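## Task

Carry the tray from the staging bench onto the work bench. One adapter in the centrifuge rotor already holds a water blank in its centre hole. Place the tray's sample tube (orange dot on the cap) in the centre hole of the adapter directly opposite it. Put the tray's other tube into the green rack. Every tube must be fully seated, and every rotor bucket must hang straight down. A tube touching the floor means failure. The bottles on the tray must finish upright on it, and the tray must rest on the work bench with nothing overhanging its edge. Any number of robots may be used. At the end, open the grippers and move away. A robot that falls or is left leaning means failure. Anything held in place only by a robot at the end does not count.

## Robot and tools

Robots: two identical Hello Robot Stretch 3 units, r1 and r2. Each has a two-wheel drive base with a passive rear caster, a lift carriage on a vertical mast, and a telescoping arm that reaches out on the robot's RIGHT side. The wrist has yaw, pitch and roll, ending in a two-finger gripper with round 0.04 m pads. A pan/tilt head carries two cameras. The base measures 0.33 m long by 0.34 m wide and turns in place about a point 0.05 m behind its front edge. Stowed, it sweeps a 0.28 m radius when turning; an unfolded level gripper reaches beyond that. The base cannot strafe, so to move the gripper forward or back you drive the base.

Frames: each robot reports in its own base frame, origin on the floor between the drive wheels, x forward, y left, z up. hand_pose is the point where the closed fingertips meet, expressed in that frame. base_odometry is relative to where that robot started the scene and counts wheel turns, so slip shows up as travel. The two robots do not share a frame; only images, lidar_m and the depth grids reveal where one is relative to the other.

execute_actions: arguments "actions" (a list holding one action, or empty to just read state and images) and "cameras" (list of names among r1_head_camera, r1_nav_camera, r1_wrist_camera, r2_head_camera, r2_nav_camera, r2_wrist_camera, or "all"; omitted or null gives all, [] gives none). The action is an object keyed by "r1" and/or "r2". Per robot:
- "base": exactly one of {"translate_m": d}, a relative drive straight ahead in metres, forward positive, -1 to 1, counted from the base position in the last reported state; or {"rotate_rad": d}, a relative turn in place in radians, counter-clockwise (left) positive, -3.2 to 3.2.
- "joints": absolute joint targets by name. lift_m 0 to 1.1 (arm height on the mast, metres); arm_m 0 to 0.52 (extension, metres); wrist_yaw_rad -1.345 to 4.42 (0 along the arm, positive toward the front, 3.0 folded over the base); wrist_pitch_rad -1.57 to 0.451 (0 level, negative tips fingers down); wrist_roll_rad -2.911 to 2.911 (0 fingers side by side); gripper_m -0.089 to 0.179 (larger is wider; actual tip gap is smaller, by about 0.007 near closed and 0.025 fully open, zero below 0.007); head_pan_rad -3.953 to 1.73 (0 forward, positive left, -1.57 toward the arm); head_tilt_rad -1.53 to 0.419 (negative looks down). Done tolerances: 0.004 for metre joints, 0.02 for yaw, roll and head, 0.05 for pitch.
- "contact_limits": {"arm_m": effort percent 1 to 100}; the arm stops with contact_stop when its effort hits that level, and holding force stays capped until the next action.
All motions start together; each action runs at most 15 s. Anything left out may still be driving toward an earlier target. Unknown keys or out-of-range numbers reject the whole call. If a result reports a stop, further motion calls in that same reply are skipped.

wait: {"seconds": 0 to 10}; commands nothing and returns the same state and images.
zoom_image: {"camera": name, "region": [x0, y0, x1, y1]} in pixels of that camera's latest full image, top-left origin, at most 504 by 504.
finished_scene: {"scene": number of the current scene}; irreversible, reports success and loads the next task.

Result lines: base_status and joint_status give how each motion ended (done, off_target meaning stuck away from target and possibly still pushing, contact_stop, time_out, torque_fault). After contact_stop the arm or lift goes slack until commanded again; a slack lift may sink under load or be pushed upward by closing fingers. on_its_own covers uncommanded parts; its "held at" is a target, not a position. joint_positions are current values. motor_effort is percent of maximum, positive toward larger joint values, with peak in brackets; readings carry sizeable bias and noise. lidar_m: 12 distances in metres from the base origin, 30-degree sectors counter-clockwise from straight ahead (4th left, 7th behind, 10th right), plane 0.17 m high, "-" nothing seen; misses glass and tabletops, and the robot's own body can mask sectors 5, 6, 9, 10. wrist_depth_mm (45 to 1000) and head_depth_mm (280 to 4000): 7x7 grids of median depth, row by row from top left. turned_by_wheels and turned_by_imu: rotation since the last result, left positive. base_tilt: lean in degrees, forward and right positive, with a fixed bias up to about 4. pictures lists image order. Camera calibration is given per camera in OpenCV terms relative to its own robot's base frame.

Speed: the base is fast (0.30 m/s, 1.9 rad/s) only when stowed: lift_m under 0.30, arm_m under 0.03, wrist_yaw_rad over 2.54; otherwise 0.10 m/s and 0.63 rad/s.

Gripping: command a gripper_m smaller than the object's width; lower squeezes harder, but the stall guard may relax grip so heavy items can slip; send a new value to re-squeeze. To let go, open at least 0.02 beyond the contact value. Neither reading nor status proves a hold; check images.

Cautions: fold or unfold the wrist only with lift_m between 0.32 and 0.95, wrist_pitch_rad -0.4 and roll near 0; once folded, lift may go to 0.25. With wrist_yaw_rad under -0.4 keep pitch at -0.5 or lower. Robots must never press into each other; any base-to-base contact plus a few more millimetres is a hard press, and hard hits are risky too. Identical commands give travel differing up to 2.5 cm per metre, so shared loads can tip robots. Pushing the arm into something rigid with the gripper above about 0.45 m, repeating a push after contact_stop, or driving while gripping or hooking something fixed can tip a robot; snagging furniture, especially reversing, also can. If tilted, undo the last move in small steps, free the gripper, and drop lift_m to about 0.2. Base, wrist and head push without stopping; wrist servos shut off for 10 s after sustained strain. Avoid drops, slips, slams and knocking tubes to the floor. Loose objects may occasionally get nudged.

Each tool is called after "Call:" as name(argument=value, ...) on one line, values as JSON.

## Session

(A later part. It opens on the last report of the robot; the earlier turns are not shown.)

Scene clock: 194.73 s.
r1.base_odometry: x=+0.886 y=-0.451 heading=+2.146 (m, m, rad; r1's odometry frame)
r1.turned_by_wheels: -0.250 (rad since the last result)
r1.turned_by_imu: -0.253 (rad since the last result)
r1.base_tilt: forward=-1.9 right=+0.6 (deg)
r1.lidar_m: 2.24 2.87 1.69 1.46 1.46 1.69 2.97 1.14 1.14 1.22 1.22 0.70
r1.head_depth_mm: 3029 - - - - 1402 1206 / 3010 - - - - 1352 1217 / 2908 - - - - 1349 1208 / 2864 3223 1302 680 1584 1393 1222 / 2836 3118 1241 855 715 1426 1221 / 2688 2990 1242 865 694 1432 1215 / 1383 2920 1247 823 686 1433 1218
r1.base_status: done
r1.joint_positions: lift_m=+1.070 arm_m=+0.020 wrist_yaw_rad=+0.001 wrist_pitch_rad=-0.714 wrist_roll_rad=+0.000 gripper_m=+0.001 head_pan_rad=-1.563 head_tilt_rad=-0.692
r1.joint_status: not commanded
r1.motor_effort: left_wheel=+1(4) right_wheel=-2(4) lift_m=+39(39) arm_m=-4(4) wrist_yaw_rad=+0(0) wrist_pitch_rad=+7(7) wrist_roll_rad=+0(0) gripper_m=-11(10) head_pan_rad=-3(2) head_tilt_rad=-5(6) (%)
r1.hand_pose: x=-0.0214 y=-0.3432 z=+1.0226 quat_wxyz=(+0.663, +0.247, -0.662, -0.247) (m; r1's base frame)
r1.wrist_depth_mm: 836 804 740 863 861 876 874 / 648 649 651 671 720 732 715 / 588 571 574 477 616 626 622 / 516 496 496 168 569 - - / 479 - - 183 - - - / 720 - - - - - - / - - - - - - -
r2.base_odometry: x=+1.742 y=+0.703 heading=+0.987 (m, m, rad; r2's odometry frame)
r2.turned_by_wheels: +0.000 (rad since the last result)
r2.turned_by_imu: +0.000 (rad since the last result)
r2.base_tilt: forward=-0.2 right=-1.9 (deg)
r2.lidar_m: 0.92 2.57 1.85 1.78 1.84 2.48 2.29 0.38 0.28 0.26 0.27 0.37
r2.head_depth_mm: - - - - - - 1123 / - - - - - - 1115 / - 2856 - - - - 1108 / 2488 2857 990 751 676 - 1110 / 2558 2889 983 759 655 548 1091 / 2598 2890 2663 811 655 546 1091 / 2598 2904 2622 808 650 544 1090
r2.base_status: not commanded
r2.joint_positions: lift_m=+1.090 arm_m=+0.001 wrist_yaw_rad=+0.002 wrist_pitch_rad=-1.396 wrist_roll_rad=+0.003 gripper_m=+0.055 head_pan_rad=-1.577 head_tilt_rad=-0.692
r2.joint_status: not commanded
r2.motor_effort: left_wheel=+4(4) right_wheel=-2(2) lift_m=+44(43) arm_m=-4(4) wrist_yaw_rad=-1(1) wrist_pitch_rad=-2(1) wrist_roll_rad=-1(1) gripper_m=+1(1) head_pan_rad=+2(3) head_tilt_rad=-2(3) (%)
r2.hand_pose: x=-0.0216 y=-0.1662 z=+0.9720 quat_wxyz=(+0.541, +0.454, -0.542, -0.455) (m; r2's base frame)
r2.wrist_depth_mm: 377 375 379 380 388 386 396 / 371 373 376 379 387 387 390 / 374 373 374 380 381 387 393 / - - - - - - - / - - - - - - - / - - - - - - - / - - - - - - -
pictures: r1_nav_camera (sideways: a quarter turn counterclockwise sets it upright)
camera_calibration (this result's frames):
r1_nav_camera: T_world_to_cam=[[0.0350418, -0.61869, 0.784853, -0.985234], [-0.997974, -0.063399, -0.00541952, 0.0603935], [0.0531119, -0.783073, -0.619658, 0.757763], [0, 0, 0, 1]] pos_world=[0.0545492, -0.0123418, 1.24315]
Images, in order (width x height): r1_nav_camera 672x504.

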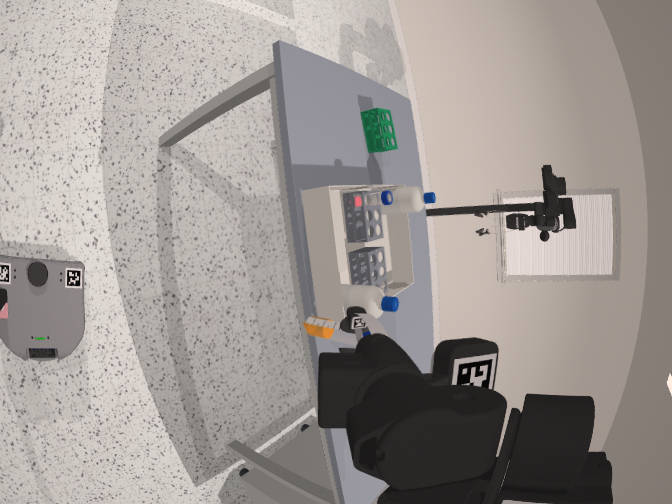

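Call:
execute_actions(actions=[{"r1":{"base":{"rotate_rad":0.5}}}], cameras=[])

Call:
execute_actions(actions=[{"r1":{"base":{"translate_m":-1.0}}}], cameras=[])

Call:
execute_actions(actions=[{"r1":{"base":{"rotate_rad":-0.25}}}], cameras=[])

Call:
execute_actions(actions=[{"r1":{"base":{"translate_m":-0.55},"joints":{"head_pan_rad":-1.3,"head_tilt_rad":-0.8}}}], cameras=["r1_head_camera","r1_wrist_camera"])

Scene clock: 203.30 s.
r1.base_odometry: x=+0.886 y=-0.451 heading=+2.646 (m, m, rad; r1's odometry frame)
r1.turned_by_wheels: +0.500 (rad since the last result)
r1.turned_by_imu: +0.504 (rad since the last result)
r1.base_tilt: forward=-1.7 right=+0.5 (deg)
r1.lidar_m: 2.98 1.71 1.46 1.46 1.67 2.85 1.29 1.14 1.22 1.22 0.70 2.24
r1.head_depth_mm: 1327 - - - - 1397 1206 / 2687 - - - - 1356 1217 / 2740 - - - - 1347 1209 / 2844 3224 1302 901 1603 1395 1213 / 2901 3235 1241 905 813 1415 1214 / 2998 3321 2959 906 927 1169 1189 / 3056 3356 3012 2126 878 1438 1224
r1.base_status: done
r1.joint_positions: lift_m=+1.070 arm_m=+0.020 wrist_yaw_rad=+0.001 wrist_pitch_rad=-0.714 wrist_roll_rad=+0.000 gripper_m=+0.001 head_pan_rad=-1.563 head_tilt_rad=-0.692
r1.joint_status: not commanded
r1.motor_effort: left_wheel=-3(4) right_wheel=+1(4) lift_m=+39(39) arm_m=-4(4) wrist_yaw_rad=-1(1) wrist_pitch_rad=+7(7) wrist_roll_rad=+1(0) gripper_m=-10(10) head_pan_rad=-3(3) head_tilt_rad=-5(6) (%)
r1.hand_pose: x=-0.0214 y=-0.3432 z=+1.0226 quat_wxyz=(+0.663, +0.247, -0.662, -0.247) (m; r1's base frame)
r1.wrist_depth_mm: - - - 854 693 908 872 / - - 710 704 662 670 743 / - - 589 605 585 553 589 / - - 554 169 485 432 527 / - - - 183 492 470 463 / - - - - - - - / - - - - - - -
r2.base_odometry: x=+1.742 y=+0.703 heading=+0.987 (m, m, rad; r2's odometry frame)
r2.turned_by_wheels: +0.000 (rad since the last result)
r2.turned_by_imu: +0.000 (rad since the last result)
r2.base_tilt: forward=-0.1 right=-1.9 (deg)
r2.lidar_m: 0.92 2.57 1.86 1.78 1.84 2.48 2.30 0.38 0.28 0.26 0.27 0.37
r2.head_depth_mm: - - - - - - 1124 / - - - - - - 1109 / - 2884 - - - - 1108 / 2530 2766 988 750 676 - 1107 / 2573 2896 988 763 655 549 1096 / 2546 2907 2636 814 654 546 1090 / 2577 2923 2643 807 650 544 1090
r2.base_status: not commanded
r2.joint_positions: lift_m=+1.090 arm_m=+0.001 wrist_yaw_rad=+0.002 wrist_pitch_rad=-1.396 wrist_roll_rad=+0.003 gripper_m=+0.055 head_pan_rad=-1.577 head_tilt_rad=-0.692
r2.joint_status: not commanded
r2.motor_effort: left_wheel=+5(4) right_wheel=-3(3) lift_m=+43(44) arm_m=-4(4) wrist_yaw_rad=-2(1) wrist_pitch_rad=-1(1) wrist_roll_rad=+0(0) gripper_m=+1(0) head_pan_rad=+3(3) head_tilt_rad=-2(3) (%)
r2.hand_pose: x=-0.0216 y=-0.1662 z=+0.9720 quat_wxyz=(+0.541, +0.454, -0.542, -0.455) (m; r2's base frame)
r2.wrist_depth_mm: 372 380 377 386 386 388 388 / 373 375 381 380 388 390 390 / 373 375 377 379 379 383 391 / - - - - - - - / - - - - - - - / - - - - - - - / - - - - - - -
pictures: none
No camera images: the call's "cameras" was empty. Leave "cameras" out to get every camera's image.

Scene clock: 214.43 s.
r1.base_odometry: x=+1.766 y=-0.926 heading=+2.646 (m, m, rad; r1's odometry frame)
r1.turned_by_wheels: +0.000 (rad since the last result)
r1.turned_by_imu: -0.004 (rad since the last result)
r1.base_tilt: forward=-1.6 right=+0.6 (deg)
r1.lidar_m: 3.54 1.99 1.70 1.70 1.95 2.10 0.62 0.36 0.33 0.97 1.12 1.41
r1.head_depth_mm: 2440 - - - - 989 918 / 2471 - - - - 557 533 / 2530 - - - - 558 642 / 2617 2957 3094 901 680 574 1156 / 2692 2986 2967 908 711 589 1192 / 2746 3064 2966 908 713 591 1192 / 2798 3148 1597 909 716 591 1221
r1.base_status: done
r1.joint_positions: lift_m=+1.070 arm_m=+0.020 wrist_yaw_rad=+0.001 wrist_pitch_rad=-0.714 wrist_roll_rad=+0.000 gripper_m=+0.001 head_pan_rad=-1.563 head_tilt_rad=-0.692
r1.joint_status: not commanded
r1.motor_effort: left_wheel=-2(7) right_wheel=+2(1) lift_m=+39(39) arm_m=-4(4) wrist_yaw_rad=+0(1) wrist_pitch_rad=+7(7) wrist_roll_rad=+1(1) gripper_m=-10(10) head_pan_rad=-3(2) head_tilt_rad=-6(5) (%)
r1.hand_pose: x=-0.0214 y=-0.3432 z=+1.0226 quat_wxyz=(+0.663, +0.247, -0.662, -0.247) (m; r1's base frame)
r1.wrist_depth_mm: 830 836 843 880 - - - / 669 693 695 725 722 - 622 / 595 601 599 616 606 - 584 / 526 520 527 168 530 803 552 / 464 466 472 183 488 728 524 / 430 416 410 416 447 657 503 / - - 382 384 383 602 472
r2.base_odometry: x=+1.742 y=+0.703 heading=+0.987 (m, m, rad; r2's odometry frame)
r2.turned_by_wheels: +0.000 (rad since the last result)
r2.turned_by_imu: +0.000 (rad since the last result)
r2.base_tilt: forward=-0.1 right=-1.9 (deg)
r2.lidar_m: 0.92 2.57 1.86 1.78 1.84 2.48 2.29 0.38 0.27 0.26 0.27 0.37
r2.head_depth_mm: - - - - - - 1129 / - - - - - - 1113 / - 2923 - - - - 1105 / 2596 2860 993 750 676 - 1107 / 2551 2888 985 761 654 548 1090 / 2578 2934 2592 811 651 546 1089 / 2589 2953 2618 808 651 544 1093
r2.base_status: not commanded
r2.joint_positions: lift_m=+1.090 arm_m=+0.001 wrist_yaw_rad=+0.002 wrist_pitch_rad=-1.396 wrist_roll_rad=+0.003 gripper_m=+0.055 head_pan_rad=-1.577 head_tilt_rad=-0.692
r2.joint_status: not commanded
r2.motor_effort: left_wheel=+4(4) right_wheel=-3(3) lift_m=+44(44) arm_m=-4(4) wrist_yaw_rad=+0(1) wrist_pitch_rad=-1(1) wrist_roll_rad=+0(0) gripper_m=+1(1) head_pan_rad=+3(4) head_tilt_rad=-4(3) (%)
r2.hand_pose: x=-0.0216 y=-0.1662 z=+0.9720 quat_wxyz=(+0.541, +0.454, -0.542, -0.455) (m; r2's base frame)
r2.wrist_depth_mm: 376 375 384 384 385 393 396 / 373 379 378 383 384 387 387 / 369 371 373 375 383 384 394 / - - - - - - - / - - - - - - - / - - - - - - - / - - - - - - -
pictures: none
No camera images: the call's "cameras" was empty. Leave "cameras" out to get every camera's image.

Scene clock: 215.77 s.
r1.base_odometry: x=+1.766 y=-0.926 heading=+2.396 (m, m, rad; r1's odometry frame)
r1.turned_by_wheels: -0.250 (rad since the last result)
r1.turned_by_imu: -0.253 (rad since the last result)
r1.base_tilt: forward=-1.8 right=+0.6 (deg)
r1.lidar_m: 1.41 2.44 1.77 1.70 1.76 2.19 2.10 0.43 0.36 0.33 1.01 1.38
r1.head_depth_mm: 2581 - - - - 807 712 / 2535 - - - - 904 930 / 2536 - - - - 559 671 / 2576 2884 3020 901 680 573 622 / 2593 2832 2959 907 715 588 1143 / 2581 2819 2980 906 713 590 1147 / 2559 2840 2991 909 716 591 536
r1.base_status: done
r1.joint_positions: lift_m=+1.070 arm_m=+0.020 wrist_yaw_rad=+0.001 wrist_pitch_rad=-0.714 wrist_roll_rad=+0.000 gripper_m=+0.001 head_pan_rad=-1.563 head_tilt_rad=-0.692
r1.joint_status: not commanded
r1.motor_effort: left_wheel=+2(5) right_wheel=-2(4) lift_m=+39(38) arm_m=-4(4) wrist_yaw_rad=+0(1) wrist_pitch_rad=+7(7) wrist_roll_rad=+1(1) gripper_m=-10(10) head_pan_rad=-3(3) head_tilt_rad=-4(5) (%)
r1.hand_pose: x=-0.0214 y=-0.3432 z=+1.0226 quat_wxyz=(+0.663, +0.247, -0.662, -0.247) (m; r1's base frame)
r1.wrist_depth_mm: 829 - - - - 663 644 / 716 708 702 711 - 639 674 / 589 598 607 605 931 581 620 / 508 519 528 169 837 531 535 / 459 468 469 183 726 528 428 / 419 422 409 408 676 526 385 / 379 380 380 383 713 516 376
r2.base_odometry: x=+1.742 y=+0.703 heading=+0.987 (m, m, rad; r2's odometry frame)
r2.turned_by_wheels: +0.000 (rad since the last result)
r2.turned_by_imu: +0.000 (rad since the last result)
r2.base_tilt: forward=-0.1 right=-2.0 (deg)
r2.lidar_m: 0.92 2.56 1.86 1.78 1.84 2.49 2.30 0.38 0.28 0.26 0.27 0.37
r2.head_depth_mm: - - - - - - 1124 / - - - - - - 1111 / - 2868 - - - - 1109 / 2542 2924 990 746 676 - 1109 / 2560 2929 988 762 655 547 1095 / 2555 2915 2625 811 653 546 1091 / 2571 2868 2620 805 649 545 1085
r2.base_status: not commanded
r2.joint_positions: lift_m=+1.090 arm_m=+0.001 wrist_yaw_rad=+0.002 wrist_pitch_rad=-1.396 wrist_roll_rad=+0.003 gripper_m=+0.055 head_pan_rad=-1.577 head_tilt_rad=-0.692
r2.joint_status: not commanded
r2.motor_effort: left_wheel=+4(4) right_wheel=-2(3) lift_m=+44(43) arm_m=-4(4) wrist_yaw_rad=-1(2) wrist_pitch_rad=-1(1) wrist_roll_rad=+0(0) gripper_m=+1(1) head_pan_rad=+3(3) head_tilt_rad=-3(3) (%)
r2.hand_pose: x=-0.0216 y=-0.1662 z=+0.9720 quat_wxyz=(+0.541, +0.454, -0.542, -0.455) (m; r2's base frame)
r2.wrist_depth_mm: 379 378 384 388 386 391 391 / 375 376 379 381 384 386 392 / 371 373 377 383 383 387 391 / - - - - - - - / - - - - - - - / - - - - - - - / - - - - - - -
pictures: none
No camera images: the call's "cameras" was empty. Leave "cameras" out to get every camera's image.

Scene clock: 222.33 s.
r1.base_odometry: x=+2.170 y=-1.299 heading=+2.396 (m, m, rad; r1's odometry frame)
r1.turned_by_wheels: +0.000 (rad since the last result)
r1.turned_by_imu: -0.002 (rad since the last result)
r1.base_tilt: forward=-1.7 right=+0.6 (deg)
r1.lidar_m: 1.95 2.43 1.76 1.70 1.76 1.61 1.55 0.44 0.32 0.30 0.31 0.43
r1.head_depth_mm: 727 792 - - - 561 656 / 743 837 921 822 572 572 670 / 757 855 925 798 592 589 696 / 785 875 909 804 594 606 732 / 2742 3066 2486 727 596 631 785 / 2786 3109 1190 1524 645 727 846 / 2878 3144 1022 1823 1593 1290 1114
r1.base_status: done
r1.joint_positions: lift_m=+1.070 arm_m=+0.020 wrist_yaw_rad=+0.001 wrist_pitch_rad=-0.714 wrist_roll_rad=+0.000 gripper_m=+0.001 head_pan_rad=-1.307 head_tilt_rad=-0.790
r1.joint_status: all done
r1.motor_effort: left_wheel=+1(1) right_wheel=-2(5) lift_m=+39(39) arm_m=-4(4) wrist_yaw_rad=+0(1) wrist_pitch_rad=+7(7) wrist_roll_rad=+1(1) gripper_m=-10(9) head_pan_rad=+3(21) head_tilt_rad=-6(21) (%)
r1.hand_pose: x=-0.0214 y=-0.3432 z=+1.0226 quat_wxyz=(+0.663, +0.247, -0.662, -0.247) (m; r1's base frame)
r1.wrist_depth_mm: 836 - 666 672 671 - - / 697 - 645 685 671 - - / 627 - 605 610 612 - - / - - 534 169 566 510 - / - 425 425 183 508 422 - / - 373 367 362 379 381 - / - 394 390 385 387 383 -
r2.base_odometry: x=+1.742 y=+0.703 heading=+0.987 (m, m, rad; r2's odometry frame)
r2.turned_by_wheels: +0.000 (rad since the last result)
r2.turned_by_imu: +0.000 (rad since the last result)
r2.base_tilt: forward=-0.1 right=-2.0 (deg)
r2.lidar_m: 0.92 2.57 1.85 1.78 1.84 2.49 2.30 0.38 0.28 0.26 0.27 0.37
r2.head_depth_mm: - - - - - - 1123 / - - - - - - 1111 / - 2894 - - - - 1113 / 2558 2876 989 749 677 - 1105 / 2606 2875 988 760 656 547 1097 / 2574 2925 2672 809 655 547 1092 / 2582 2914 2634 809 652 545 1090
r2.base_status: not commanded
r2.joint_positions: lift_m=+1.090 arm_m=+0.001 wrist_yaw_rad=+0.002 wrist_pitch_rad=-1.396 wrist_roll_rad=+0.003 gripper_m=+0.055 head_pan_rad=-1.577 head_tilt_rad=-0.692
r2.joint_status: not commanded
r2.motor_effort: left_wheel=+4(5) right_wheel=-3(3) lift_m=+43(43) arm_m=-4(4) wrist_yaw_rad=-1(0) wrist_pitch_rad=-1(1) wrist_roll_rad=-1(0) gripper_m=+0(1) head_pan_rad=+3(4) head_tilt_rad=-3(3) (%)
r2.hand_pose: x=-0.0216 y=-0.1662 z=+0.9720 quat_wxyz=(+0.541, +0.454, -0.542, -0.455) (m; r2's base frame)
r2.wrist_depth_mm: 372 378 380 383 388 391 398 / 373 376 379 385 387 386 393 / 367 373 378 382 383 386 389 / - - - - - - - / - - - - - - - / - - - - - - - / - - - - - - -
pictures: r1_head_camera (sideways: a quarter turn clockwise sets it upright), r1_wrist_camera
camera_calibration (this result's frames):
r1_head_camera: T_world_to_cam=[[-0.132278, 0.659534, -0.739944, 0.98503], [0.978788, 0.204738, 0.00751316, -0.0170444], [0.15645, -0.723254, -0.672626, 0.833823], [0, 0, 0, 1]] pos_world=[0.0165295, -0.0431055, 1.28985]
r1_wrist_camera: T_world_to_cam=[[-0.998929, -0.0403968, 0.0225515, -0.0618459], [-0.045772, 0.791936, -0.608886, 0.918682], [0.00673767, -0.609266, -0.792937, 0.765712], [0, 0, 0, 1]] pos_world=[-0.0248889, -0.263513, 1.16793]
Images, in order (width x height): r1_head_camera 896x504, r1_wrist_camera 644x364.

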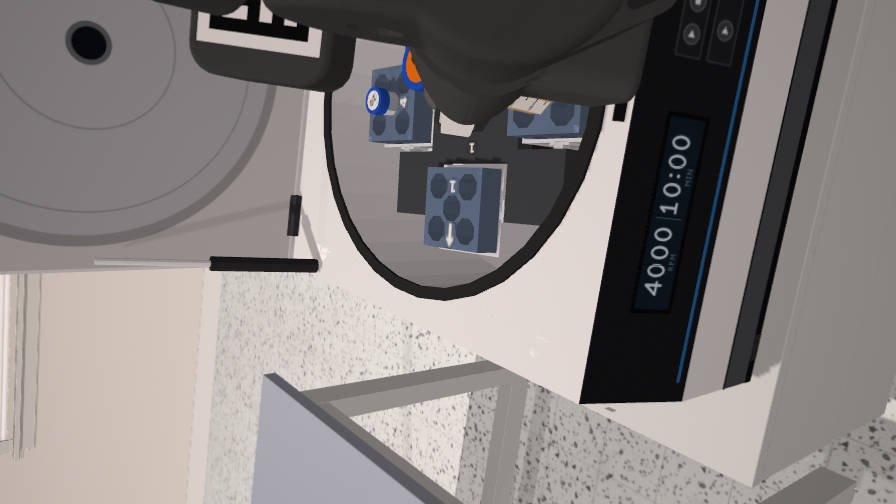

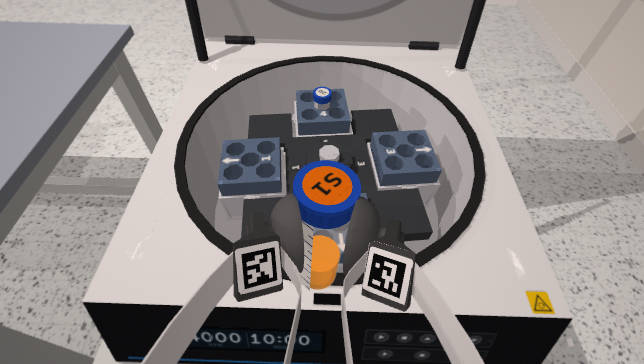

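Call:
execute_actions(actions=[{"r1":{"base":{"translate_m":-0.037},"joints":{"arm_m":0.175,"head_pan_rad":-1.57}}}], cameras=[])

Call:
execute_actions(actions=[{"r1":{"joints":{"lift_m":0.94}}}], cameras=["r1_head_camera","r1_wrist_camera"])

Scene clock: 231.67 s.
r1.base_odometry: x=+2.198 y=-1.324 heading=+2.396 (m, m, rad; r1's odometry frame)
r1.turned_by_wheels: +0.000 (rad since the last result)
r1.turned_by_imu: -0.001 (rad since the last result)
r1.base_tilt: forward=-1.5 right=+0.6 (deg)
r1.lidar_m: 1.99 2.43 1.76 1.69 1.75 1.57 1.51 0.44 0.32 0.30 0.31 0.43
r1.head_depth_mm: - - 2426 738 593 604 734 / - - 900 811 593 603 725 / - - 926 790 592 599 718 / 749 856 920 778 589 597 711 / 751 855 925 802 589 594 705 / 752 850 919 843 596 592 697 / 749 861 956 766 597 590 693
r1.base_status: done
r1.joint_positions: lift_m=+1.070 arm_m=+0.175 wrist_yaw_rad=+0.001 wrist_pitch_rad=-0.714 wrist_roll_rad=+0.000 gripper_m=+0.001 head_pan_rad=-1.563 head_tilt_rad=-0.790
r1.joint_status: all done
r1.motor_effort: left_wheel=+1(2) right_wheel=-3(5) lift_m=+38(39) arm_m=+4(5) wrist_yaw_rad=-1(1) wrist_pitch_rad=+7(7) wrist_roll_rad=+0(1) gripper_m=-11(10) head_pan_rad=-3(19) head_tilt_rad=-7(7) (%)
r1.hand_pose: x=-0.0214 y=-0.4976 z=+1.0226 quat_wxyz=(+0.663, +0.247, -0.662, -0.247) (m; r1's base frame)
r1.wrist_depth_mm: - 515 516 509 506 - - / 703 - 579 594 589 - - / 700 833 571 590 538 - - / - 481 549 168 538 - - / - 445 474 182 482 442 - / - 422 424 406 458 390 - / 343 351 395 400 415 341 -
r2.base_odometry: x=+1.742 y=+0.703 heading=+0.987 (m, m, rad; r2's odometry frame)
r2.turned_by_wheels: +0.000 (rad since the last result)
r2.turned_by_imu: +0.000 (rad since the last result)
r2.base_tilt: forward=+0.0 right=-1.9 (deg)
r2.lidar_m: 0.92 2.57 1.86 1.78 1.84 2.48 2.29 0.38 0.27 0.26 0.27 0.37
r2.head_depth_mm: - - - - - - 1126 / - - - - - - 1111 / - 2882 - - - - 1110 / 2563 2905 990 750 677 - 1109 / 2580 2869 983 758 654 547 1092 / 2567 2896 2664 813 652 546 1092 / 2586 2916 2589 807 651 546 1096
r2.base_status: not commanded
r2.joint_positions: lift_m=+1.090 arm_m=+0.001 wrist_yaw_rad=+0.002 wrist_pitch_rad=-1.396 wrist_roll_rad=+0.003 gripper_m=+0.055 head_pan_rad=-1.577 head_tilt_rad=-0.692
r2.joint_status: not commanded
r2.motor_effort: left_wheel=+4(4) right_wheel=-3(3) lift_m=+44(44) arm_m=-4(4) wrist_yaw_rad=-1(2) wrist_pitch_rad=-1(1) wrist_roll_rad=+0(1) gripper_m=+1(1) head_pan_rad=+4(3) head_tilt_rad=-2(3) (%)
r2.hand_pose: x=-0.0216 y=-0.1662 z=+0.9720 quat_wxyz=(+0.541, +0.454, -0.542, -0.455) (m; r2's base frame)
r2.wrist_depth_mm: 377 377 380 385 389 390 396 / 374 375 383 385 385 387 389 / 374 375 376 376 382 385 392 / - - - - - - - / - - - - - - - / - - - - - - - / - - - - - - -
pictures: none
No camera images: the call's "cameras" was empty. Leave "cameras" out to get every camera's image.

Scene clock: 233.67 s.
r1.base_odometry: x=+2.198 y=-1.324 heading=+2.396 (m, m, rad; r1's odometry frame)
r1.turned_by_wheels: +0.000 (rad since the last result)
r1.turned_by_imu: +0.000 (rad since the last result)
r1.base_tilt: forward=-1.7 right=+0.6 (deg)
r1.lidar_m: 1.99 2.43 1.76 1.69 1.76 1.57 1.51 0.44 0.32 0.30 0.32 0.43
r1.head_depth_mm: 2591 2963 - 679 590 605 732 / 762 842 - - 591 602 722 / 758 853 - - 588 601 719 / 758 855 929 816 588 596 711 / 753 853 929 802 589 594 704 / 750 851 918 843 596 593 696 / 750 863 957 769 596 589 694
r1.base_status: not commanded
r1.joint_positions: lift_m=+0.940 arm_m=+0.175 wrist_yaw_rad=+0.001 wrist_pitch_rad=-0.714 wrist_roll_rad=+0.000 gripper_m=+0.001 head_pan_rad=-1.563 head_tilt_rad=-0.790
r1.joint_status: all done
r1.motor_effort: left_wheel=+1(1) right_wheel=-2(3) lift_m=+30(32) arm_m=+4(4) wrist_yaw_rad=-1(1) wrist_pitch_rad=+7(7) wrist_roll_rad=+1(0) gripper_m=-10(9) head_pan_rad=-3(3) head_tilt_rad=-6(6) (%)
r1.hand_pose: x=-0.0214 y=-0.4975 z=+0.8929 quat_wxyz=(+0.663, +0.248, -0.662, -0.247) (m; r1's base frame)
r1.wrist_depth_mm: - 472 479 481 486 - - / 705 409 473 485 440 424 - / 347 413 421 417 437 359 - / 311 361 366 169 359 343 - / 296 328 337 183 341 328 276 / 265 336 297 274 306 284 244 / 220 288 285 258 384 219 223
r2.base_odometry: x=+1.742 y=+0.703 heading=+0.987 (m, m, rad; r2's odometry frame)
r2.turned_by_wheels: +0.000 (rad since the last result)
r2.turned_by_imu: +0.000 (rad since the last result)
r2.base_tilt: forward=-0.2 right=-1.9 (deg)
r2.lidar_m: 0.92 2.58 1.86 1.78 1.84 2.48 2.29 0.38 0.27 0.26 0.27 0.37
r2.head_depth_mm: - - - - - - 1124 / - - - - - - 1110 / - 2946 - - - - 1108 / 2565 2919 991 747 676 - 1109 / 2546 2883 988 761 655 548 1090 / 2556 2899 2621 810 653 545 1089 / 2571 2911 2622 807 652 544 1089
r2.base_status: not commanded
r2.joint_positions: lift_m=+1.090 arm_m=+0.001 wrist_yaw_rad=+0.002 wrist_pitch_rad=-1.396 wrist_roll_rad=+0.003 gripper_m=+0.055 head_pan_rad=-1.577 head_tilt_rad=-0.692
r2.joint_status: not commanded
r2.motor_effort: left_wheel=+4(4) right_wheel=-3(3) lift_m=+43(44) arm_m=-4(4) wrist_yaw_rad=-1(1) wrist_pitch_rad=-1(1) wrist_roll_rad=-1(0) gripper_m=+1(1) head_pan_rad=+3(3) head_tilt_rad=-3(3) (%)
r2.hand_pose: x=-0.0216 y=-0.1662 z=+0.9720 quat_wxyz=(+0.541, +0.454, -0.542, -0.455) (m; r2's base frame)
r2.wrist_depth_mm: 376 380 378 383 383 394 395 / 374 371 380 383 382 385 387 / 369 376 378 379 385 380 387 / - - - - - - - / - - - - - - - / - - - - - - - / - - - - - - -
pictures: r1_head_camera (sideways: a quarter turn clockwise sets it upright), r1_wrist_camera
camera_calibration (this result's frames):
r1_head_camera: T_world_to_cam=[[0.0390219, 0.671783, -0.739719, 0.983692], [0.998733, -0.0497617, 0.00749392, -0.017141], [-0.0317754, -0.739075, -0.672874, 0.835293], [0, 0, 0, 1]] pos_world=[0.00527548, -0.0443375, 1.28983]
r1_wrist_camera: T_world_to_cam=[[-0.998929, -0.0404, 0.0225442, -0.0651492], [-0.0457713, 0.792049, -0.60874, 0.961827], [0.006737, -0.60912, -0.79305, 0.569036], [0, 0, 0, 1]] pos_world=[-0.0248891, -0.417834, 1.03824]
Images, in order (width x height): r1_head_camera 896x504, r1_wrist_camera 644x364.

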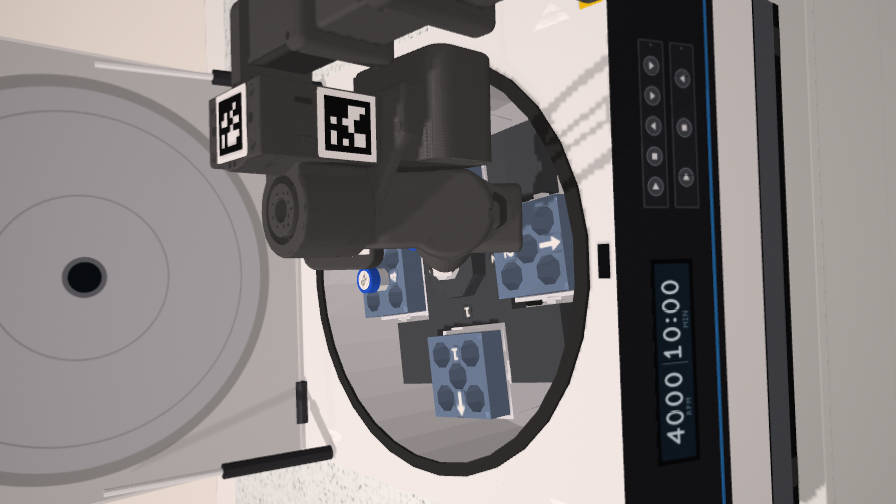

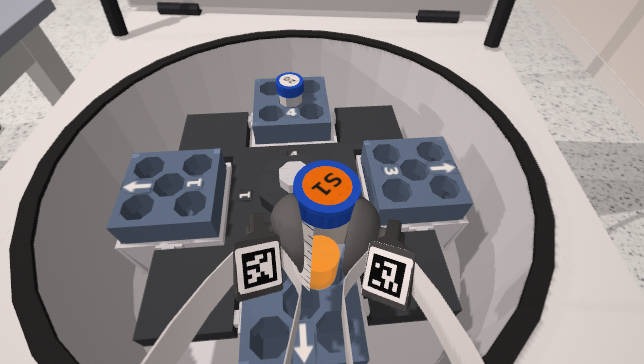

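Call:
execute_actions(actions=[{"r1":{"base":{"translate_m":0.014}}}], cameras=[])

Call:
execute_actions(actions=[{"r1":{"joints":{"lift_m":0.895}}}], cameras=["r1_head_camera","r1_wrist_camera"])

Scene clock: 239.97 s.
r1.base_odometry: x=+2.187 y=-1.315 heading=+2.397 (m, m, rad; r1's odometry frame)
r1.turned_by_wheels: +0.000 (rad since the last result)
r1.turned_by_imu: +0.000 (rad since the last result)
r1.base_tilt: forward=-1.6 right=+0.6 (deg)
r1.lidar_m: 1.97 2.43 1.77 1.69 1.76 1.58 1.52 0.44 0.32 0.30 0.31 0.43
r1.head_depth_mm: 805 2922 - 677 590 605 734 / 762 847 - - 592 601 724 / 756 850 - - 588 599 718 / 757 854 928 815 589 595 711 / 752 855 928 801 589 593 702 / 752 849 917 840 595 592 697 / 747 884 2289 753 596 588 693
r1.base_status: done
r1.joint_positions: lift_m=+0.940 arm_m=+0.175 wrist_yaw_rad=+0.001 wrist_pitch_rad=-0.714 wrist_roll_rad=+0.000 gripper_m=+0.001 head_pan_rad=-1.563 head_tilt_rad=-0.790
r1.joint_status: not commanded
r1.motor_effort: left_wheel=+1(4) right_wheel=-2(3) lift_m=+30(30) arm_m=+4(4) wrist_yaw_rad=-1(1) wrist_pitch_rad=+7(7) wrist_roll_rad=+0(0) gripper_m=-10(10) head_pan_rad=-3(3) head_tilt_rad=-7(6) (%)
r1.hand_pose: x=-0.0214 y=-0.4975 z=+0.8929 quat_wxyz=(+0.663, +0.248, -0.662, -0.247) (m; r1's base frame)
r1.wrist_depth_mm: 646 485 479 483 480 491 - / 713 406 471 489 464 422 - / - 404 434 419 439 370 - / 306 362 362 168 359 345 - / 276 337 334 183 336 353 273 / 243 340 299 272 308 307 245 / 217 286 287 269 378 237 222
r2.base_odometry: x=+1.742 y=+0.703 heading=+0.987 (m, m, rad; r2's odometry frame)
r2.turned_by_wheels: +0.000 (rad since the last result)
r2.turned_by_imu: +0.000 (rad since the last result)
r2.base_tilt: forward=-0.2 right=-2.1 (deg)
r2.lidar_m: 0.92 2.58 1.85 1.78 1.84 2.47 2.30 0.38 0.28 0.26 0.27 0.37
r2.head_depth_mm: - - - - - - 1127 / - - - - - - 1111 / - 2905 - - - - 1106 / 2593 2923 991 750 676 - 1105 / 2595 2883 986 761 653 548 1092 / 2600 2933 2640 813 653 547 1088 / 2574 2916 2642 807 649 545 1088
r2.base_status: not commanded
r2.joint_positions: lift_m=+1.090 arm_m=+0.001 wrist_yaw_rad=+0.002 wrist_pitch_rad=-1.396 wrist_roll_rad=+0.003 gripper_m=+0.055 head_pan_rad=-1.577 head_tilt_rad=-0.692
r2.joint_status: not commanded
r2.motor_effort: left_wheel=+4(5) right_wheel=-2(3) lift_m=+44(43) arm_m=-4(4) wrist_yaw_rad=-1(1) wrist_pitch_rad=-1(1) wrist_roll_rad=-1(1) gripper_m=+1(0) head_pan_rad=+3(3) head_tilt_rad=-3(4) (%)
r2.hand_pose: x=-0.0216 y=-0.1662 z=+0.9720 quat_wxyz=(+0.541, +0.454, -0.542, -0.455) (m; r2's base frame)
r2.wrist_depth_mm: 373 377 383 384 386 392 397 / 373 375 378 383 385 385 391 / 372 371 376 380 387 389 391 / - - - - - - - / - - - - - - - / - - - - - - - / - - - - - - -
pictures: none
No camera images: the call's "cameras" was empty. Leave "cameras" out to get every camera's image.

Scene clock: 241.20 s.
r1.base_odometry: x=+2.187 y=-1.315 heading=+2.397 (m, m, rad; r1's odometry frame)
r1.turned_by_wheels: +0.000 (rad since the last result)
r1.turned_by_imu: +0.000 (rad since the last result)
r1.base_tilt: forward=-1.7 right=+0.6 (deg)
r1.lidar_m: 1.98 2.43 1.76 1.69 1.76 1.58 1.53 0.44 0.32 0.30 0.31 0.43
r1.head_depth_mm: 803 2893 2558 - 576 618 733 / 762 863 936 - 577 601 727 / 757 857 932 - 576 600 716 / 755 855 936 778 579 597 709 / 753 853 930 802 589 595 701 / 750 849 920 838 594 593 697 / 748 882 2308 753 597 589 693
r1.base_status: not commanded
r1.joint_positions: lift_m=+0.895 arm_m=+0.175 wrist_yaw_rad=+0.001 wrist_pitch_rad=-0.714 wrist_roll_rad=+0.000 gripper_m=+0.001 head_pan_rad=-1.563 head_tilt_rad=-0.790
r1.joint_status: all done
r1.motor_effort: left_wheel=+1(1) right_wheel=-2(2) lift_m=+30(31) arm_m=+4(4) wrist_yaw_rad=-1(0) wrist_pitch_rad=+7(7) wrist_roll_rad=+1(0) gripper_m=-10(11) head_pan_rad=-3(3) head_tilt_rad=-7(6) (%)
r1.hand_pose: x=-0.0214 y=-0.4975 z=+0.8478 quat_wxyz=(+0.663, +0.248, -0.662, -0.247) (m; r1's base frame)
r1.wrist_depth_mm: 641 382 420 439 417 395 - / 325 374 416 398 430 353 - / 294 343 357 367 349 339 287 / 286 295 314 171 309 319 255 / 271 295 285 179 289 321 226 / 241 265 251 223 263 265 197 / 195 268 331 214 336 235 178
r2.base_odometry: x=+1.742 y=+0.703 heading=+0.987 (m, m, rad; r2's odometry frame)
r2.turned_by_wheels: +0.000 (rad since the last result)
r2.turned_by_imu: +0.000 (rad since the last result)
r2.base_tilt: forward=-0.1 right=-2.0 (deg)
r2.lidar_m: 0.92 2.58 1.86 1.78 1.83 2.48 2.29 0.38 0.28 0.26 0.27 0.37
r2.head_depth_mm: - - - - - - 1128 / - - - - - - 1112 / - 2888 - - - - 1112 / 2561 2877 992 749 675 - 1108 / 2577 2884 985 760 655 548 1093 / 2551 2892 2632 813 652 545 1095 / 2559 2887 2649 807 648 545 1094
r2.base_status: not commanded
r2.joint_positions: lift_m=+1.090 arm_m=+0.001 wrist_yaw_rad=+0.002 wrist_pitch_rad=-1.396 wrist_roll_rad=+0.003 gripper_m=+0.055 head_pan_rad=-1.577 head_tilt_rad=-0.692
r2.joint_status: not commanded
r2.motor_effort: left_wheel=+4(5) right_wheel=-3(3) lift_m=+43(44) arm_m=-4(4) wrist_yaw_rad=-1(2) wrist_pitch_rad=-1(1) wrist_roll_rad=+0(1) gripper_m=+1(1) head_pan_rad=+3(3) head_tilt_rad=-3(3) (%)
r2.hand_pose: x=-0.0216 y=-0.1662 z=+0.9720 quat_wxyz=(+0.541, +0.454, -0.542, -0.455) (m; r2's base frame)
r2.wrist_depth_mm: 372 379 376 387 385 388 394 / 375 373 379 387 384 385 394 / 374 374 375 380 383 388 391 / - - - - - - - / - - - - - - - / - - - - - - - / - - - - - - -
pictures: r1_head_camera (sideways: a quarter turn clockwise sets it upright), r1_wrist_camera
camera_calibration (this result's frames):
r1_head_camera: T_world_to_cam=[[0.0390219, 0.671783, -0.739719, 0.983692], [0.998733, -0.0497617, 0.00749392, -0.017141], [-0.0317754, -0.739075, -0.672874, 0.835293], [0, 0, 0, 1]] pos_world=[0.00527548, -0.0443375, 1.28983]
r1_wrist_camera: T_world_to_cam=[[-0.998929, -0.0404084, 0.0225302, -0.0641234], [-0.0457719, 0.792273, -0.608448, 0.934213], [0.00673635, -0.608827, -0.793274, 0.533683], [0, 0, 0, 1]] pos_world=[-0.0248891, -0.417822, 0.993221]
Images, in order (width x height): r1_head_camera 896x504, r1_wrist_camera 644x364.

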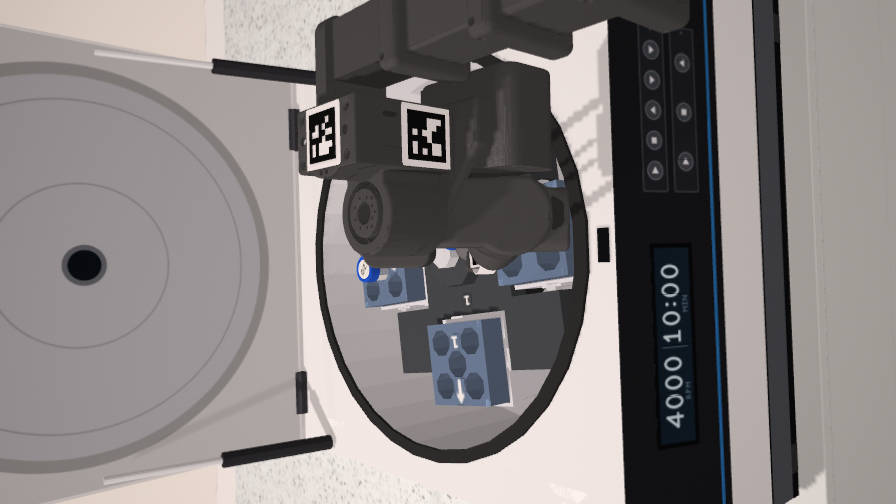

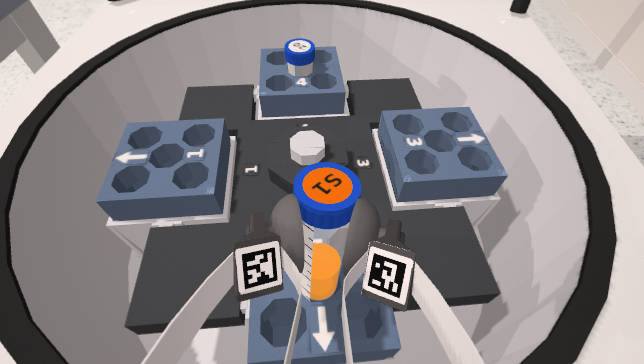

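Call:
execute_actions(actions=[{"r1":{"joints":{"lift_m":0.865}}}], cameras=["r1_wrist_camera"])

Scene clock: 244.53 s.
r1.base_odometry: x=+2.187 y=-1.315 heading=+2.397 (m, m, rad; r1's odometry frame)
r1.turned_by_wheels: +0.000 (rad since the last result)
r1.turned_by_imu: +0.000 (rad since the last result)
r1.base_tilt: forward=-1.8 right=+0.6 (deg)
r1.lidar_m: 1.97 2.42 1.76 1.69 1.75 1.58 1.53 0.44 0.32 0.30 0.32 0.43
r1.head_depth_mm: 803 2915 2425 - - 617 732 / 761 861 923 - 573 602 725 / 756 857 933 - 570 599 717 / 756 853 936 789 579 598 710 / 751 854 928 804 588 596 705 / 751 848 919 840 596 591 696 / 747 885 2296 752 596 589 694
r1.base_status: not commanded
r1.joint_positions: lift_m=+0.865 arm_m=+0.175 wrist_yaw_rad=+0.001 wrist_pitch_rad=-0.713 wrist_roll_rad=+0.000 gripper_m=+0.001 head_pan_rad=-1.563 head_tilt_rad=-0.790
r1.joint_status: all done
r1.motor_effort: left_wheel=+1(1) right_wheel=-2(2) lift_m=+29(29) arm_m=+4(4) wrist_yaw_rad=+0(1) wrist_pitch_rad=+6(7) wrist_roll_rad=+1(0) gripper_m=-9(10) head_pan_rad=-3(2) head_tilt_rad=-5(6) (%)
r1.hand_pose: x=-0.0214 y=-0.4977 z=+0.8181 quat_wxyz=(+0.663, +0.247, -0.662, -0.247) (m; r1's base frame)
r1.wrist_depth_mm: 334 347 414 414 403 351 - / 288 365 370 356 386 333 285 / 291 289 308 292 306 302 248 / 276 263 279 171 279 301 230 / 271 263 252 178 256 281 208 / 238 230 226 208 238 254 172 / 195 275 305 186 210 238 148
r2.base_odometry: x=+1.742 y=+0.703 heading=+0.987 (m, m, rad; r2's odometry frame)
r2.turned_by_wheels: +0.000 (rad since the last result)
r2.turned_by_imu: +0.000 (rad since the last result)
r2.base_tilt: forward=+0.0 right=-2.0 (deg)
r2.lidar_m: 0.92 2.57 1.86 1.78 1.84 2.49 2.30 0.38 0.27 0.26 0.27 0.37
r2.head_depth_mm: - - - - - - 1128 / - - - - - - 1117 / - 2907 - - - - 1111 / 2581 2909 987 750 676 - 1105 / 2573 2885 984 760 655 547 1095 / 2567 2916 2641 810 651 546 1095 / 2590 2936 2625 807 650 544 1090
r2.base_status: not commanded
r2.joint_positions: lift_m=+1.090 arm_m=+0.001 wrist_yaw_rad=+0.002 wrist_pitch_rad=-1.396 wrist_roll_rad=+0.003 gripper_m=+0.055 head_pan_rad=-1.577 head_tilt_rad=-0.692
r2.joint_status: not commanded
r2.motor_effort: left_wheel=+4(4) right_wheel=-3(3) lift_m=+43(44) arm_m=-4(4) wrist_yaw_rad=-1(1) wrist_pitch_rad=-1(2) wrist_roll_rad=-1(0) gripper_m=+1(0) head_pan_rad=+3(3) head_tilt_rad=-2(3) (%)
r2.hand_pose: x=-0.0216 y=-0.1662 z=+0.9720 quat_wxyz=(+0.541, +0.454, -0.542, -0.455) (m; r2's base frame)
r2.wrist_depth_mm: 374 376 382 383 389 390 395 / 377 378 376 384 382 390 390 / 374 374 374 378 386 385 391 / - - - - - - - / - - - - - - - / - - - - - - - / - - - - - - -
pictures: r1_wrist_camera
camera_calibration (this result's frames):
r1_wrist_camera: T_world_to_cam=[[-0.998929, -0.0403796, 0.0225853, -0.0634943], [-0.0457733, 0.791429, -0.609545, 0.91681], [0.00673851, -0.609926, -0.792429, 0.50871], [0, 0, 0, 1]] pos_world=[-0.0248888, -0.417878, 0.963388]
Images, in order (width x height): r1_wrist_camera 644x364.

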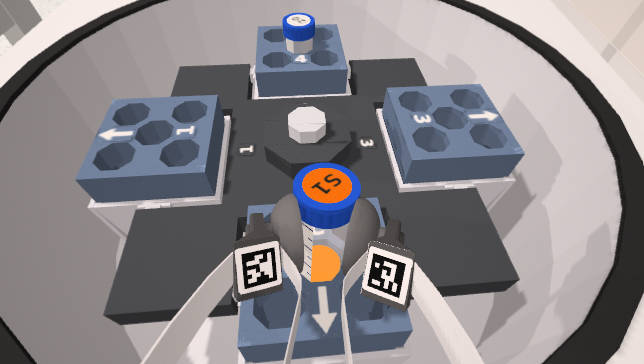

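In.

Call:
execute_actions(actions=[{"r1":{"joints":{"lift_m":0.845,"arm_m":0.169}}}], cameras=[])

Call:
execute_actions(actions=[{"r1":{"joints":{"gripper_m":0.065}}}], cameras=[])

Call:
execute_actions(actions=[{"r1":{"joints":{"lift_m":1.05,"arm_m":0.1}}}], cameras=["r1_wrist_camera"])

Scene clock: 249.87 s.
r1.base_odometry: x=+2.187 y=-1.315 heading=+2.397 (m, m, rad; r1's odometry frame)
r1.turned_by_wheels: +0.000 (rad since the last result)
r1.turned_by_imu: +0.000 (rad since the last result)
r1.base_tilt: forward=-1.8 right=+0.5 (deg)
r1.lidar_m: 1.98 2.43 1.76 1.69 1.75 1.59 1.52 0.44 0.32 0.30 0.31 0.43
r1.head_depth_mm: 807 2884 2428 1914 - 604 734 / 761 861 896 - - 602 723 / 760 858 931 - - 599 718 / 755 859 936 841 578 597 712 / 750 852 927 804 590 595 702 / 752 849 916 840 595 593 698 / 748 880 2295 750 595 590 693
r1.base_status: not commanded
r1.joint_positions: lift_m=+0.845 arm_m=+0.169 wrist_yaw_rad=+0.001 wrist_pitch_rad=-0.712 wrist_roll_rad=+0.000 gripper_m=+0.001 head_pan_rad=-1.563 head_tilt_rad=-0.790
r1.joint_status: all done
r1.motor_effort: left_wheel=+1(1) right_wheel=-2(2) lift_m=+30(32) arm_m=-4(3) wrist_yaw_rad=-1(1) wrist_pitch_rad=+6(7) wrist_roll_rad=+1(1) gripper_m=-11(11) head_pan_rad=-3(3) head_tilt_rad=-6(6) (%)
r1.hand_pose: x=-0.0214 y=-0.4925 z=+0.7982 quat_wxyz=(+0.663, +0.247, -0.662, -0.246) (m; r1's base frame)
r1.wrist_depth_mm: 295 352 408 359 400 329 311 / 290 300 334 335 314 317 260 / 276 262 283 274 281 277 240 / 270 252 259 170 260 294 227 / 269 233 230 181 232 238 200 / 231 209 214 181 228 280 159 / 181 289 287 184 203 213 128
r2.base_odometry: x=+1.742 y=+0.703 heading=+0.987 (m, m, rad; r2's odometry frame)
r2.turned_by_wheels: +0.000 (rad since the last result)
r2.turned_by_imu: +0.000 (rad since the last result)
r2.base_tilt: forward=+0.0 right=-1.9 (deg)
r2.lidar_m: 0.92 2.57 1.86 1.78 1.83 2.48 2.29 0.38 0.27 0.26 0.27 0.37
r2.head_depth_mm: - - - - - - 1129 / - - - - - - 1109 / - 2873 - - - - 1117 / 2557 2881 990 749 674 - 1106 / 2597 2885 987 761 653 547 1092 / 2556 2920 2666 810 653 546 1090 / 2590 2899 2638 808 649 545 1089
r2.base_status: not commanded
r2.joint_positions: lift_m=+1.090 arm_m=+0.001 wrist_yaw_rad=+0.002 wrist_pitch_rad=-1.396 wrist_roll_rad=+0.003 gripper_m=+0.055 head_pan_rad=-1.577 head_tilt_rad=-0.692
r2.joint_status: not commanded
r2.motor_effort: left_wheel=+4(4) right_wheel=-3(3) lift_m=+44(44) arm_m=-4(4) wrist_yaw_rad=-2(2) wrist_pitch_rad=-1(1) wrist_roll_rad=+0(0) gripper_m=+1(1) head_pan_rad=+3(3) head_tilt_rad=-4(4) (%)
r2.hand_pose: x=-0.0216 y=-0.1662 z=+0.9720 quat_wxyz=(+0.541, +0.454, -0.542, -0.455) (m; r2's base frame)
r2.wrist_depth_mm: 375 379 379 387 387 390 391 / 371 379 379 380 386 386 397 / 368 372 375 379 385 387 390 / - - - - - - - / - - - - - - - / - - - - - - - / - - - - - - -
pictures: none
No camera images: the call's "cameras" was empty. Leave "cameras" out to get every camera's image.

Scene clock: 251.00 s.
r1.base_odometry: x=+2.187 y=-1.315 heading=+2.397 (m, m, rad; r1's odometry frame)
r1.turned_by_wheels: +0.000 (rad since the last result)
r1.turned_by_imu: +0.000 (rad since the last result)
r1.base_tilt: forward=-1.8 right=+0.6 (deg)
r1.lidar_m: 1.98 2.43 1.76 1.69 1.75 1.58 1.53 0.44 0.32 0.30 0.32 0.43
r1.head_depth_mm: 804 2899 2449 1892 - 603 730 / 760 862 897 - - 601 725 / 759 860 927 - - 600 717 / 758 853 934 843 569 598 711 / 753 854 928 804 589 594 705 / 749 850 919 841 595 592 697 / 750 878 2300 751 595 589 694
r1.base_status: not commanded
r1.joint_positions: lift_m=+0.845 arm_m=+0.169 wrist_yaw_rad=+0.001 wrist_pitch_rad=-0.712 wrist_roll_rad=+0.000 gripper_m=+0.065 head_pan_rad=-1.563 head_tilt_rad=-0.790
r1.joint_status: all done
r1.motor_effort: left_wheel=+1(1) right_wheel=-2(2) lift_m=+30(29) arm_m=-4(4) wrist_yaw_rad=-1(1) wrist_pitch_rad=+6(6) wrist_roll_rad=+1(0) gripper_m=+0(84) head_pan_rad=-3(2) head_tilt_rad=-7(7) (%)
r1.hand_pose: x=-0.0214 y=-0.4925 z=+0.7982 quat_wxyz=(+0.663, +0.247, -0.662, -0.247) (m; r1's base frame)
r1.wrist_depth_mm: 292 353 406 364 401 333 309 / 292 300 331 336 314 317 260 / 277 261 285 274 280 278 242 / 271 251 260 231 261 294 226 / 269 233 231 176 232 237 201 / 233 210 213 186 207 271 160 / 180 292 289 186 288 211 129
r2.base_odometry: x=+1.742 y=+0.703 heading=+0.987 (m, m, rad; r2's odometry frame)
r2.turned_by_wheels: +0.000 (rad since the last result)
r2.turned_by_imu: +0.000 (rad since the last result)
r2.base_tilt: forward=-0.1 right=-2.0 (deg)
r2.lidar_m: 0.92 2.58 1.86 1.78 1.84 2.48 2.29 0.38 0.28 0.26 0.27 0.37
r2.head_depth_mm: - - - - - - 1127 / - - - - - - 1111 / - 2899 - - - - 1112 / 2551 2851 986 747 677 - 1108 / 2566 2891 980 760 655 548 1098 / 2587 2930 2646 811 651 546 1088 / 2598 2935 2628 808 651 544 1088
r2.base_status: not commanded
r2.joint_positions: lift_m=+1.090 arm_m=+0.001 wrist_yaw_rad=+0.002 wrist_pitch_rad=-1.396 wrist_roll_rad=+0.003 gripper_m=+0.055 head_pan_rad=-1.577 head_tilt_rad=-0.692
r2.joint_status: not commanded
r2.motor_effort: left_wheel=+4(5) right_wheel=-2(3) lift_m=+43(44) arm_m=-4(4) wrist_yaw_rad=-1(1) wrist_pitch_rad=-1(1) wrist_roll_rad=-1(0) gripper_m=+1(0) head_pan_rad=+3(3) head_tilt_rad=-3(3) (%)
r2.hand_pose: x=-0.0216 y=-0.1662 z=+0.9720 quat_wxyz=(+0.541, +0.454, -0.542, -0.455) (m; r2's base frame)
r2.wrist_depth_mm: 372 375 379 382 384 389 392 / 374 380 377 381 382 391 393 / 370 376 378 380 385 385 394 / - - - - - - - / - - - - - - - / - - - - - - - / - - - - - - -
pictures: none
No camera images: the call's "cameras" was empty. Leave "cameras" out to get every camera's image.

Scene clock: 253.70 s.
r1.base_odometry: x=+2.187 y=-1.315 heading=+2.397 (m, m, rad; r1's odometry frame)
r1.turned_by_wheels: +0.000 (rad since the last result)
r1.turned_by_imu: +0.000 (rad since the last result)
r1.base_tilt: forward=-1.6 right=+0.7 (deg)
r1.lidar_m: 1.97 2.43 1.77 1.69 1.75 1.59 1.53 0.44 0.32 0.30 0.31 0.43
r1.head_depth_mm: - - - 717 590 604 733 / - - - 820 591 602 724 / - - - 756 588 600 718 / 741 840 949 767 588 596 711 / 753 852 925 800 590 596 704 / 748 851 919 841 595 592 696 / 746 882 2290 751 595 591 695
r1.base_status: not commanded
r1.joint_positions: lift_m=+1.050 arm_m=+0.100 wrist_yaw_rad=+0.001 wrist_pitch_rad=-0.712 wrist_roll_rad=+0.000 gripper_m=+0.065 head_pan_rad=-1.563 head_tilt_rad=-0.790
r1.joint_status: all done
r1.motor_effort: left_wheel=+1(1) right_wheel=-2(2) lift_m=+38(39) arm_m=-4(4) wrist_yaw_rad=-1(1) wrist_pitch_rad=+6(6) wrist_roll_rad=+1(1) gripper_m=+0(0) head_pan_rad=-2(3) head_tilt_rad=-6(7) (%)
r1.hand_pose: x=-0.0214 y=-0.4235 z=+1.0029 quat_wxyz=(+0.663, +0.247, -0.662, -0.247) (m; r1's base frame)
r1.wrist_depth_mm: - - 594 585 582 - - / 684 - 595 631 607 - - / 682 846 586 573 575 - - / - 469 500 509 521 480 - / - 404 469 465 484 406 - / - 352 429 401 517 356 - / 326 318 318 395 326 325 -
r2.base_odometry: x=+1.742 y=+0.703 heading=+0.987 (m, m, rad; r2's odometry frame)
r2.turned_by_wheels: +0.000 (rad since the last result)
r2.turned_by_imu: +0.000 (rad since the last result)
r2.base_tilt: forward=-0.1 right=-2.1 (deg)
r2.lidar_m: 0.92 2.57 1.86 1.78 1.84 2.48 2.29 0.38 0.27 0.26 0.27 0.37
r2.head_depth_mm: - - - - - - 1128 / - - - - - - 1115 / - 2871 - - - - 1110 / 2587 2903 988 750 676 - 1106 / 2581 2922 980 760 654 547 1096 / 2594 2897 2665 810 652 546 1089 / 2575 2941 2624 807 652 544 1088
r2.base_status: not commanded
r2.joint_positions: lift_m=+1.090 arm_m=+0.001 wrist_yaw_rad=+0.002 wrist_pitch_rad=-1.396 wrist_roll_rad=+0.003 gripper_m=+0.055 head_pan_rad=-1.577 head_tilt_rad=-0.692
r2.joint_status: not commanded
r2.motor_effort: left_wheel=+4(4) right_wheel=-2(3) lift_m=+44(43) arm_m=-4(4) wrist_yaw_rad=-2(1) wrist_pitch_rad=-1(1) wrist_roll_rad=-1(1) gripper_m=+1(1) head_pan_rad=+3(3) head_tilt_rad=-3(4) (%)
r2.hand_pose: x=-0.0216 y=-0.1662 z=+0.9720 quat_wxyz=(+0.541, +0.454, -0.542, -0.455) (m; r2's base frame)
r2.wrist_depth_mm: 377 376 382 387 389 391 391 / 370 377 376 383 385 390 396 / 373 374 375 379 385 388 391 / - - - - - - - / - - - - - - - / - - - - - - - / - - - - - - -
pictures: r1_wrist_camera
camera_calibration (this result's frames):
r1_wrist_camera: T_world_to_cam=[[-0.998929, -0.0403601, 0.0226136, -0.0646919], [-0.0457702, 0.790975, -0.610134, 0.971116], [0.00673826, -0.610515, -0.791976, 0.699668], [0, 0, 0, 1]] pos_world=[-0.024889, -0.343582, 1.14809]
Images, in order (width x height): r1_wrist_camera 644x364.

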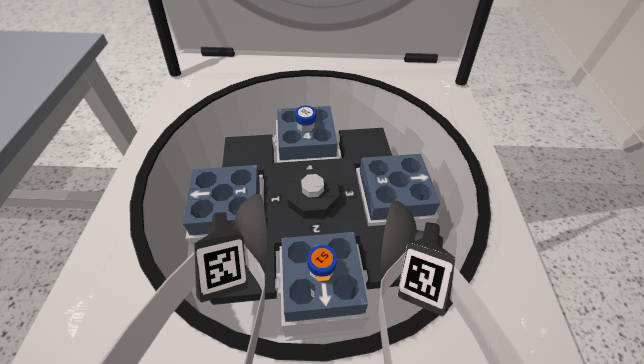

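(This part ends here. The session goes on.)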